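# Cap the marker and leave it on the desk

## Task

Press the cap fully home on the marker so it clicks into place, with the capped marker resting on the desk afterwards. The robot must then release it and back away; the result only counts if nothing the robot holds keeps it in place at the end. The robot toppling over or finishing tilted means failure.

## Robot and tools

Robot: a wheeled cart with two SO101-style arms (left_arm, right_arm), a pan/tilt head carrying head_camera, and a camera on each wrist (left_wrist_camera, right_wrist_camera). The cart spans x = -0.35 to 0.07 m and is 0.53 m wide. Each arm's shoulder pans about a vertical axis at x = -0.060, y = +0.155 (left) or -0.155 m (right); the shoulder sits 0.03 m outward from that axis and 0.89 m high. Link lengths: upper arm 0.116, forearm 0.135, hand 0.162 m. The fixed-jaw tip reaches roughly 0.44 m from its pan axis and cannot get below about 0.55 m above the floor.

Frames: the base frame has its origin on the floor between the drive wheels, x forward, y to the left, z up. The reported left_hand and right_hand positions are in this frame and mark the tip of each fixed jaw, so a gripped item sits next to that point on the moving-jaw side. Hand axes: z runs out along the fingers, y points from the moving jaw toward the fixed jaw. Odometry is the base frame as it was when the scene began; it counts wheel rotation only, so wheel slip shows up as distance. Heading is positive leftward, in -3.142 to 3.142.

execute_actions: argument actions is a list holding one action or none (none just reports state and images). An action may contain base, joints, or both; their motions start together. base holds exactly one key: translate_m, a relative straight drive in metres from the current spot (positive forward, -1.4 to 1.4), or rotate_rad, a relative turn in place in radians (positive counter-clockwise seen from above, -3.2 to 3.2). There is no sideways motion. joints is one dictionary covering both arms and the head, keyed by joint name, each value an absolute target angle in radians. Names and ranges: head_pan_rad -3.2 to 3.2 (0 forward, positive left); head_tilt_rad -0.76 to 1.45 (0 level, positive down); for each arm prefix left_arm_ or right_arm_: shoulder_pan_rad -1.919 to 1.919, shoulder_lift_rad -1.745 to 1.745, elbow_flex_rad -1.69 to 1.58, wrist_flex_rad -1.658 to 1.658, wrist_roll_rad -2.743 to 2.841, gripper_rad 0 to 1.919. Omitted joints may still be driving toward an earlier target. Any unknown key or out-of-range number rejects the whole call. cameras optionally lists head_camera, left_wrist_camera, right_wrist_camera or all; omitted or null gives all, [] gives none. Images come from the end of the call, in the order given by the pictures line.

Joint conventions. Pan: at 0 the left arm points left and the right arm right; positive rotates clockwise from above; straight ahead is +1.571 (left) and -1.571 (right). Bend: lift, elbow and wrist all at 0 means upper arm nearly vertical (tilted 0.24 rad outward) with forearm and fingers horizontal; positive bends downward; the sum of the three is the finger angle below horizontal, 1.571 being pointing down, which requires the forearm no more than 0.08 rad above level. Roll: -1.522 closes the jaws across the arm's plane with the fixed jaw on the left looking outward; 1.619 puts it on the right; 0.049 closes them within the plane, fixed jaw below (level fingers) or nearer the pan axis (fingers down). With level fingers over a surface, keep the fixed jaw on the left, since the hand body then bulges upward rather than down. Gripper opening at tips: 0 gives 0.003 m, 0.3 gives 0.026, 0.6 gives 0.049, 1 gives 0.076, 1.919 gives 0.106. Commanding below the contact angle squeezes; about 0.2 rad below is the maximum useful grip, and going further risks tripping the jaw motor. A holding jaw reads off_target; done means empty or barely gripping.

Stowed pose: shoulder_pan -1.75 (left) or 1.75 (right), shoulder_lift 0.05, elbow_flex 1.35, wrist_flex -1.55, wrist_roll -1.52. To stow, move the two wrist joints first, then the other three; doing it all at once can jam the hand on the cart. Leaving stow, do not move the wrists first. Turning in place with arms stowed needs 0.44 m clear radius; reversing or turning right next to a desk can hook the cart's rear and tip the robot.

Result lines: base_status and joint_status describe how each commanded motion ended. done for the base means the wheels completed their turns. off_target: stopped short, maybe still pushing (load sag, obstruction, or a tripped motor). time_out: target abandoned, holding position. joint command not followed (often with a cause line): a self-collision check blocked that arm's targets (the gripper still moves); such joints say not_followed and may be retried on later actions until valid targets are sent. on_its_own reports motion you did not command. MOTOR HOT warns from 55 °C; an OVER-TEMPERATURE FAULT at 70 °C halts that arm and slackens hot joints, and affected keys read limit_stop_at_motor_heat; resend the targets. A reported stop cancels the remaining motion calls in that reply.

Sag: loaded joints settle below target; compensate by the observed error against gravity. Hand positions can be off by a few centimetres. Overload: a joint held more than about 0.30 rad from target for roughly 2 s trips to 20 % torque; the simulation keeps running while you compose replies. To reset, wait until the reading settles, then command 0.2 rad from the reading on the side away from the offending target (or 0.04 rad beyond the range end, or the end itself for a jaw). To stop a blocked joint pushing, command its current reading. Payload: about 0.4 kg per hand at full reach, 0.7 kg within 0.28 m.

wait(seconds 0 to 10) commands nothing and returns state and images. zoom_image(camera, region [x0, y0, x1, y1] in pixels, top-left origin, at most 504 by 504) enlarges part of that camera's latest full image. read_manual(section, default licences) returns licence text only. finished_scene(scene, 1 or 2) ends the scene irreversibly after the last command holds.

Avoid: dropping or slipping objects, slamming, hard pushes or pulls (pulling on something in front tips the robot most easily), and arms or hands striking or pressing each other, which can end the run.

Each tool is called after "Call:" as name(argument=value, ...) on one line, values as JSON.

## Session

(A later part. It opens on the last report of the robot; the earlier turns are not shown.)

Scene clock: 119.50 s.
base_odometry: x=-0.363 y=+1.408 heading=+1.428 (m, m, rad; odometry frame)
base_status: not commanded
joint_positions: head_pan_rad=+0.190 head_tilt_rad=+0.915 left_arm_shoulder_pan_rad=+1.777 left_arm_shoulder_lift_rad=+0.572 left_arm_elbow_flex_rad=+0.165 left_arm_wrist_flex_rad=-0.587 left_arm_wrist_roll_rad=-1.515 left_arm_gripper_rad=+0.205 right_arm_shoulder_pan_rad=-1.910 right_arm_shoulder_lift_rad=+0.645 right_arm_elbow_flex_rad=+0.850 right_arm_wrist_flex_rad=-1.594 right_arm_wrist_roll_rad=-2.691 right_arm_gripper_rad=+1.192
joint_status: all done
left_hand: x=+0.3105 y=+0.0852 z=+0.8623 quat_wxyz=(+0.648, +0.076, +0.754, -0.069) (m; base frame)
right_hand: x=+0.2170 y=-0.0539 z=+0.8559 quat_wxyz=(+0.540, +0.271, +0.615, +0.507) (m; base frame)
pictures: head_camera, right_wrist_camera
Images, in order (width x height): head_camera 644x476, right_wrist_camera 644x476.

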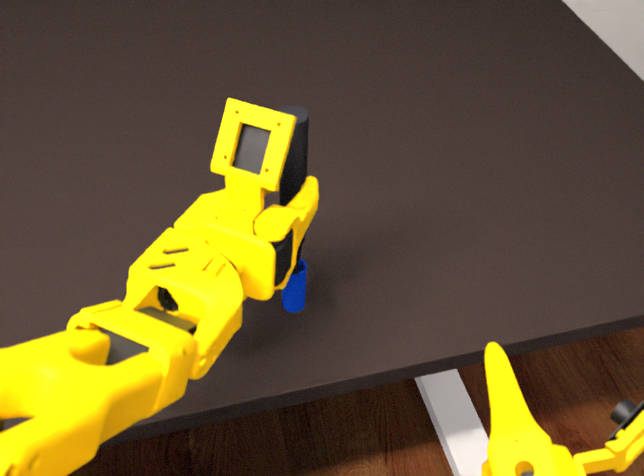

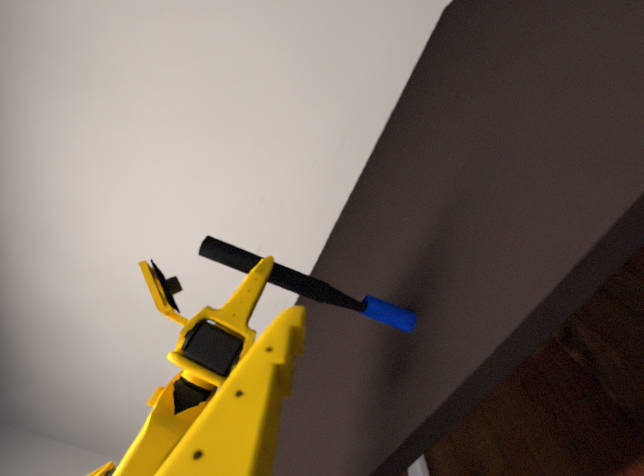

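In. Continue in steps.

Call:
execute_actions(actions=[{"joints":{"left_arm_shoulder_lift_rad":0.655,"left_arm_wrist_flex_rad":-0.725}}], cameras=["right_wrist_camera"])

Call:
zoom_image(camera="right_wrist_camera", region=[160, 200, 460, 400])

Scene clock: 123.03 s.
base_odometry: x=-0.363 y=+1.408 heading=+1.428 (m, m, rad; odometry frame)
base_status: not commanded
joint_positions: head_pan_rad=+0.190 head_tilt_rad=+0.915 left_arm_shoulder_pan_rad=+1.777 left_arm_shoulder_lift_rad=+0.673 left_arm_elbow_flex_rad=+0.165 left_arm_wrist_flex_rad=-0.702 left_arm_wrist_roll_rad=-1.515 left_arm_gripper_rad=+0.205 right_arm_shoulder_pan_rad=-1.910 right_arm_shoulder_lift_rad=+0.645 right_arm_elbow_flex_rad=+0.850 right_arm_wrist_flex_rad=-1.594 right_arm_wrist_roll_rad=-2.691 right_arm_gripper_rad=+1.192
joint_status: all done
left_hand: x=+0.3091 y=+0.0855 z=+0.8456 quat_wxyz=(+0.653, +0.075, +0.750, -0.070) (m; base frame)
right_hand: x=+0.2170 y=-0.0539 z=+0.8559 quat_wxyz=(+0.540, +0.271, +0.615, +0.507) (m; base frame)
pictures: right_wrist_camera
Images, in order (width x height): right_wrist_camera 644x476.

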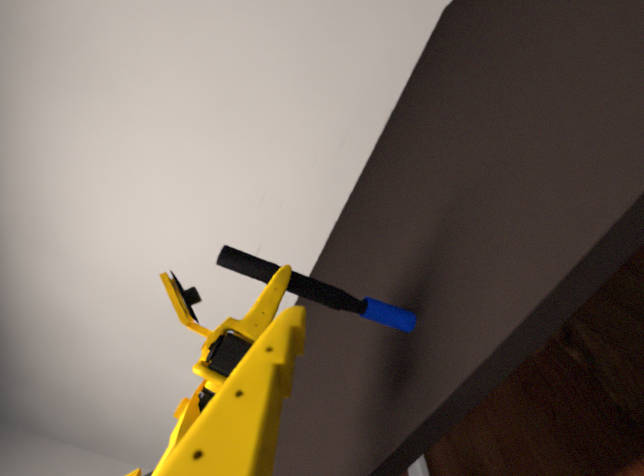

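Region (160, 200, 460, 400) of right_wrist_camera's 644x476 image, scaled by 1.680.

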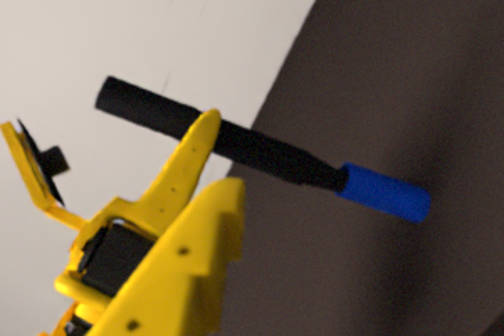

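Call:
execute_actions(actions=[{"joints":{"left_arm_shoulder_lift_rad":0.785,"left_arm_wrist_flex_rad":-0.83,"left_arm_elbow_flex_rad":0.11,"left_arm_gripper_rad":0.005}}], cameras=["right_wrist_camera"])

Call:
zoom_image(camera="right_wrist_camera", region=[280, 250, 460, 370])

Scene clock: 126.63 s.
base_odometry: x=-0.363 y=+1.408 heading=+1.428 (m, m, rad; odometry frame)
base_status: not commanded
joint_positions: head_pan_rad=+0.190 head_tilt_rad=+0.915 left_arm_shoulder_pan_rad=+1.777 left_arm_shoulder_lift_rad=+0.798 left_arm_elbow_flex_rad=+0.145 left_arm_wrist_flex_rad=-0.809 left_arm_wrist_roll_rad=-1.515 left_arm_gripper_rad=+0.205 right_arm_shoulder_pan_rad=-1.910 right_arm_shoulder_lift_rad=+0.645 right_arm_elbow_flex_rad=+0.850 right_arm_wrist_flex_rad=-1.594 right_arm_wrist_roll_rad=-2.691 right_arm_gripper_rad=+1.192
joint_status: left_arm_gripper_rad off_target (ended at +0.205, target +0.005); the others done
left_hand: x=+0.3067 y=+0.0860 z=+0.8248 quat_wxyz=(+0.655, +0.075, +0.749, -0.070) (m; base frame)
right_hand: x=+0.2170 y=-0.0539 z=+0.8559 quat_wxyz=(+0.540, +0.271, +0.615, +0.507) (m; base frame)
pictures: right_wrist_camera
Images, in order (width x height): right_wrist_camera 644x476.

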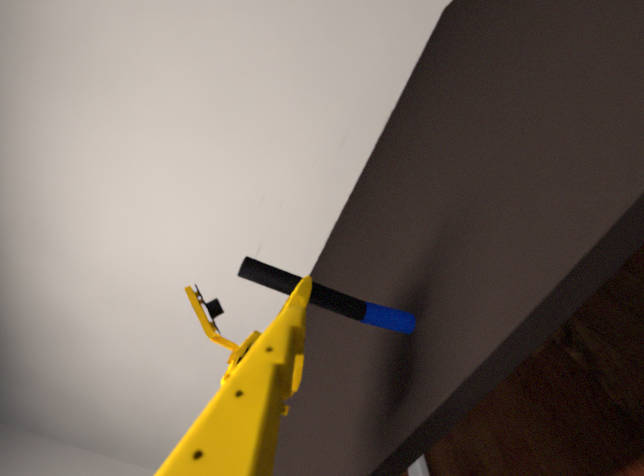

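Region (280, 250, 460, 370) of right_wrist_camera's 644x476 image, scaled by 2.800.

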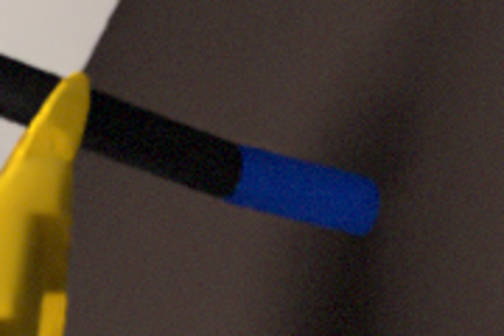

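Call:
execute_actions(actions=[{"joints":{"left_arm_shoulder_lift_rad":0.84,"left_arm_elbow_flex_rad":0.12,"left_arm_wrist_flex_rad":-0.81}}], cameras=["right_wrist_camera"])

Call:
execute_actions(actions=[{"joints":{"left_arm_shoulder_lift_rad":0.70}}], cameras=["right_wrist_camera"])

Call:
zoom_image(camera="right_wrist_camera", region=[280, 250, 460, 370])

Scene clock: 131.80 s.
base_odometry: x=-0.363 y=+1.408 heading=+1.428 (m, m, rad; odometry frame)
base_status: not commanded
joint_positions: head_pan_rad=+0.190 head_tilt_rad=+0.915 left_arm_shoulder_pan_rad=+1.777 left_arm_shoulder_lift_rad=+0.828 left_arm_elbow_flex_rad=+0.121 left_arm_wrist_flex_rad=-0.809 left_arm_wrist_roll_rad=-1.515 left_arm_gripper_rad=+0.205 right_arm_shoulder_pan_rad=-1.910 right_arm_shoulder_lift_rad=+0.645 right_arm_elbow_flex_rad=+0.850 right_arm_wrist_flex_rad=-1.594 right_arm_wrist_roll_rad=-2.691 right_arm_gripper_rad=+1.192
joint_status: all done
left_hand: x=+0.3076 y=+0.0858 z=+0.8202 quat_wxyz=(+0.652, +0.075, +0.751, -0.070) (m; base frame)
right_hand: x=+0.2170 y=-0.0539 z=+0.8559 quat_wxyz=(+0.540, +0.271, +0.615, +0.507) (m; base frame)
pictures: right_wrist_camera
Images, in order (width x height): right_wrist_camera 644x476.

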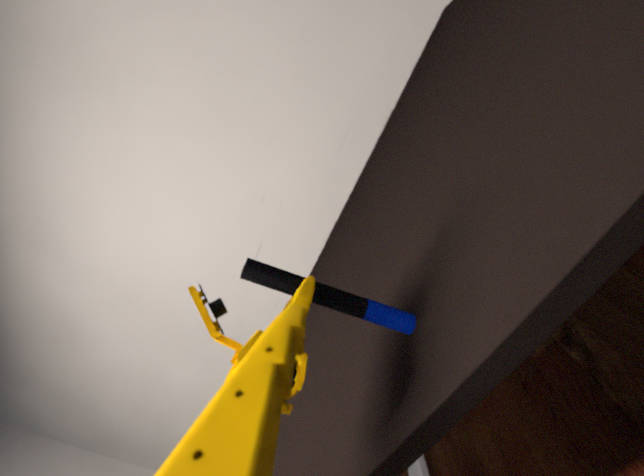

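Scene clock: 132.57 s.
base_odometry: x=-0.363 y=+1.408 heading=+1.428 (m, m, rad; odometry frame)
base_status: not commanded
joint_positions: head_pan_rad=+0.190 head_tilt_rad=+0.915 left_arm_shoulder_pan_rad=+1.777 left_arm_shoulder_lift_rad=+0.758 left_arm_elbow_flex_rad=+0.124 left_arm_wrist_flex_rad=-0.809 left_arm_wrist_roll_rad=-1.515 left_arm_gripper_rad=+0.205 right_arm_shoulder_pan_rad=-1.910 right_arm_shoulder_lift_rad=+0.645 right_arm_elbow_flex_rad=+0.850 right_arm_wrist_flex_rad=-1.594 right_arm_wrist_roll_rad=-2.691 right_arm_gripper_rad=+1.192
joint_status: all done
left_hand: x=+0.3116 y=+0.0850 z=+0.8439 quat_wxyz=(+0.677, +0.073, +0.729, -0.073) (m; base frame)
right_hand: x=+0.2170 y=-0.0539 z=+0.8559 quat_wxyz=(+0.540, +0.271, +0.615, +0.507) (m; base frame)
pictures: right_wrist_camera
Images, in order (width x height): right_wrist_camera 644x476.

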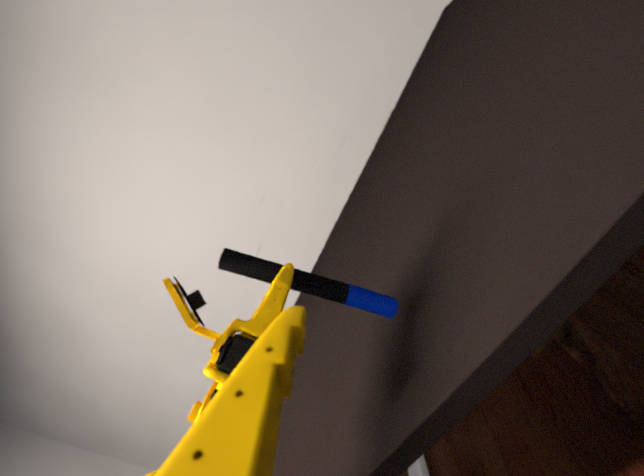

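Region (280, 250, 460, 370) of right_wrist_camera's 644x476 image, scaled by 2.800.

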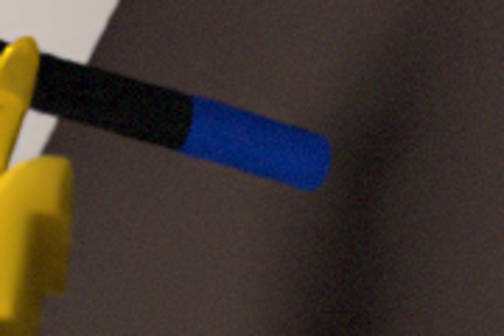

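Call:
execute_actions(actions=[{"joints":{"left_arm_shoulder_lift_rad":0.82}}], cameras=["right_wrist_camera"])

Call:
execute_actions(actions=[{"joints":{"left_arm_gripper_rad":0.7}}])

Scene clock: 136.70 s.
base_odometry: x=-0.363 y=+1.408 heading=+1.428 (m, m, rad; odometry frame)
base_status: not commanded
joint_positions: head_pan_rad=+0.190 head_tilt_rad=+0.915 left_arm_shoulder_pan_rad=+1.777 left_arm_shoulder_lift_rad=+0.822 left_arm_elbow_flex_rad=+0.124 left_arm_wrist_flex_rad=-0.809 left_arm_wrist_roll_rad=-1.515 left_arm_gripper_rad=+0.205 right_arm_shoulder_pan_rad=-1.910 right_arm_shoulder_lift_rad=+0.645 right_arm_elbow_flex_rad=+0.850 right_arm_wrist_flex_rad=-1.594 right_arm_wrist_roll_rad=-2.691 right_arm_gripper_rad=+1.192
joint_status: all done
left_hand: x=+0.3077 y=+0.0858 z=+0.8216 quat_wxyz=(+0.653, +0.075, +0.750, -0.070) (m; base frame)
right_hand: x=+0.2170 y=-0.0539 z=+0.8559 quat_wxyz=(+0.540, +0.271, +0.615, +0.507) (m; base frame)
pictures: right_wrist_camera
Images, in order (width x height): right_wrist_camera 644x476.

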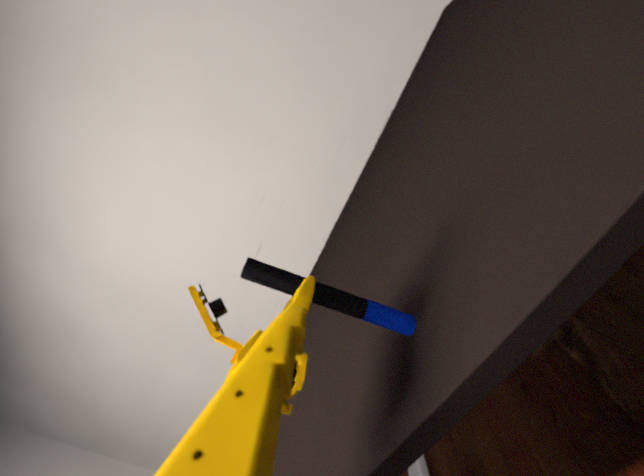

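Scene clock: 137.57 s.
base_odometry: x=-0.363 y=+1.408 heading=+1.428 (m, m, rad; odometry frame)
base_status: not commanded
joint_positions: head_pan_rad=+0.190 head_tilt_rad=+0.915 left_arm_shoulder_pan_rad=+1.777 left_arm_shoulder_lift_rad=+0.836 left_arm_elbow_flex_rad=+0.124 left_arm_wrist_flex_rad=-0.809 left_arm_wrist_roll_rad=-1.515 left_arm_gripper_rad=+0.689 right_arm_shoulder_pan_rad=-1.910 right_arm_shoulder_lift_rad=+0.645 right_arm_elbow_flex_rad=+0.850 right_arm_wrist_flex_rad=-1.594 right_arm_wrist_roll_rad=-2.691 right_arm_gripper_rad=+1.192
joint_status: all done
left_hand: x=+0.3067 y=+0.0860 z=+0.8169 quat_wxyz=(+0.648, +0.076, +0.754, -0.069) (m; base frame)
right_hand: x=+0.2170 y=-0.0539 z=+0.8559 quat_wxyz=(+0.540, +0.271, +0.615, +0.507) (m; base frame)
pictures: head_camera, left_wrist_camera, right_wrist_camera
Images, in order (width x height): head_camera 644x476, left_wrist_camera 644x476, right_wrist_camera 644x476.

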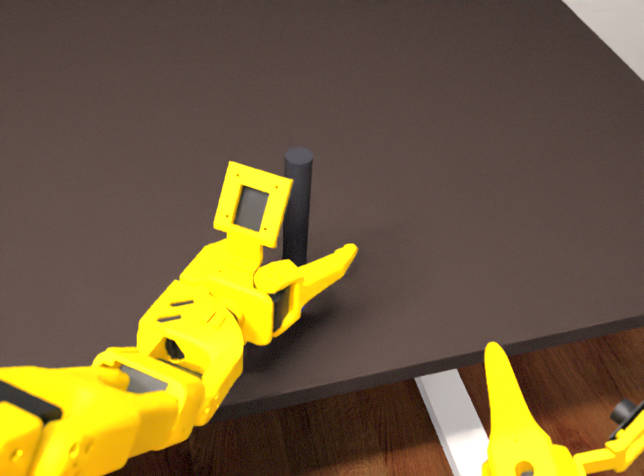

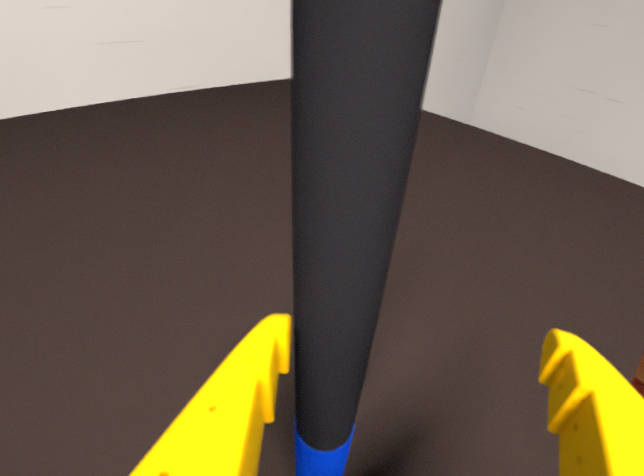

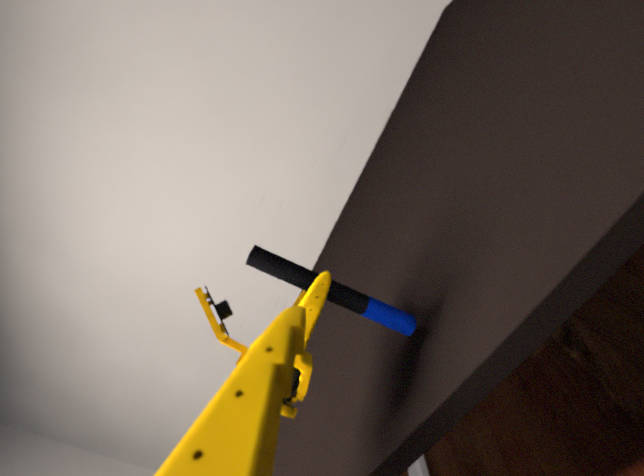

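Call:
execute_actions(actions=[{"joints":{"left_arm_shoulder_pan_rad":1.725}}], cameras=["left_wrist_camera"])

Call:
execute_actions(actions=[{"base":{"translate_m":-0.3}}], cameras=["head_camera","left_wrist_camera"])

Scene clock: 140.80 s.
base_odometry: x=-0.363 y=+1.408 heading=+1.428 (m, m, rad; odometry frame)
base_status: not commanded
joint_positions: head_pan_rad=+0.190 head_tilt_rad=+0.915 left_arm_shoulder_pan_rad=+1.738 left_arm_shoulder_lift_rad=+0.836 left_arm_elbow_flex_rad=+0.124 left_arm_wrist_flex_rad=-0.809 left_arm_wrist_roll_rad=-1.515 left_arm_gripper_rad=+0.690 right_arm_shoulder_pan_rad=-1.910 right_arm_shoulder_lift_rad=+0.645 right_arm_elbow_flex_rad=+0.850 right_arm_wrist_flex_rad=-1.594 right_arm_wrist_roll_rad=-2.691 right_arm_gripper_rad=+1.192
joint_status: all done
left_hand: x=+0.3091 y=+0.1007 z=+0.8169 quat_wxyz=(+0.650, +0.061, +0.756, -0.056) (m; base frame)
right_hand: x=+0.2170 y=-0.0539 z=+0.8559 quat_wxyz=(+0.540, +0.271, +0.615, +0.507) (m; base frame)
pictures: left_wrist_camera
Images, in order (width x height): left_wrist_camera 644x476.

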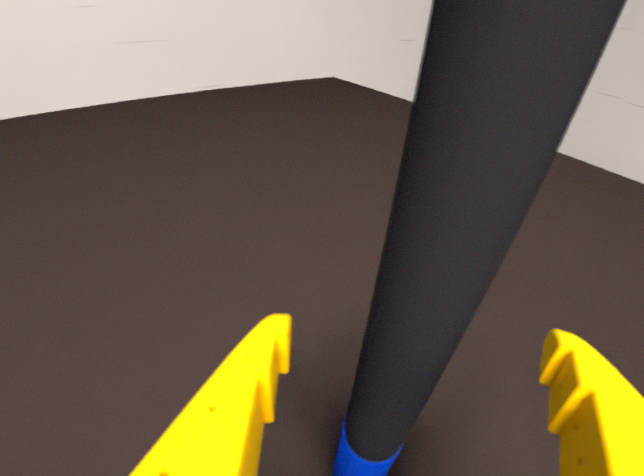

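Scene clock: 143.17 s.
base_odometry: x=-0.406 y=+1.111 heading=+1.426 (m, m, rad; odometry frame)
base_status: done
joint_positions: head_pan_rad=+0.190 head_tilt_rad=+0.915 left_arm_shoulder_pan_rad=+1.736 left_arm_shoulder_lift_rad=+0.836 left_arm_elbow_flex_rad=+0.124 left_arm_wrist_flex_rad=-0.809 left_arm_wrist_roll_rad=-1.515 left_arm_gripper_rad=+0.690 right_arm_shoulder_pan_rad=-1.910 right_arm_shoulder_lift_rad=+0.645 right_arm_elbow_flex_rad=+0.850 right_arm_wrist_flex_rad=-1.594 right_arm_wrist_roll_rad=-2.691 right_arm_gripper_rad=+1.192
joint_status: not commanded
left_hand: x=+0.3092 y=+0.1012 z=+0.8169 quat_wxyz=(+0.650, +0.060, +0.756, -0.056) (m; base frame)
right_hand: x=+0.2170 y=-0.0539 z=+0.8559 quat_wxyz=(+0.540, +0.271, +0.615, +0.507) (m; base frame)
pictures: head_camera, left_wrist_camera
Images, in order (width x height): head_camera 644x476, left_wrist_camera 644x476.

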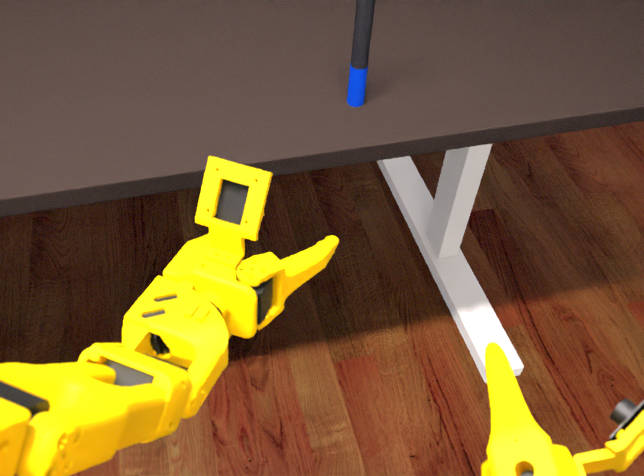

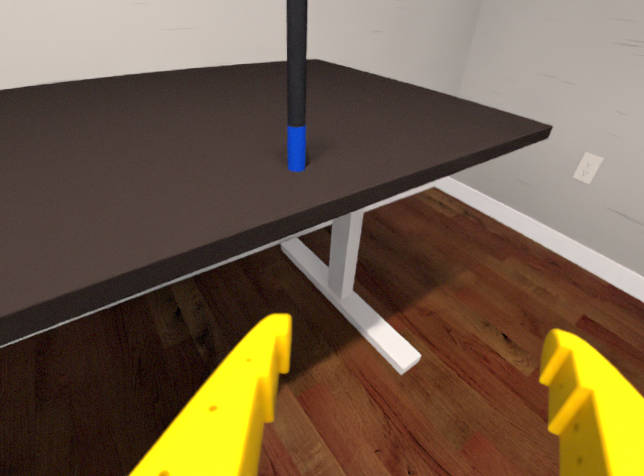

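Call:
finished_scene(scene=2)

The scene is finished: the task was done.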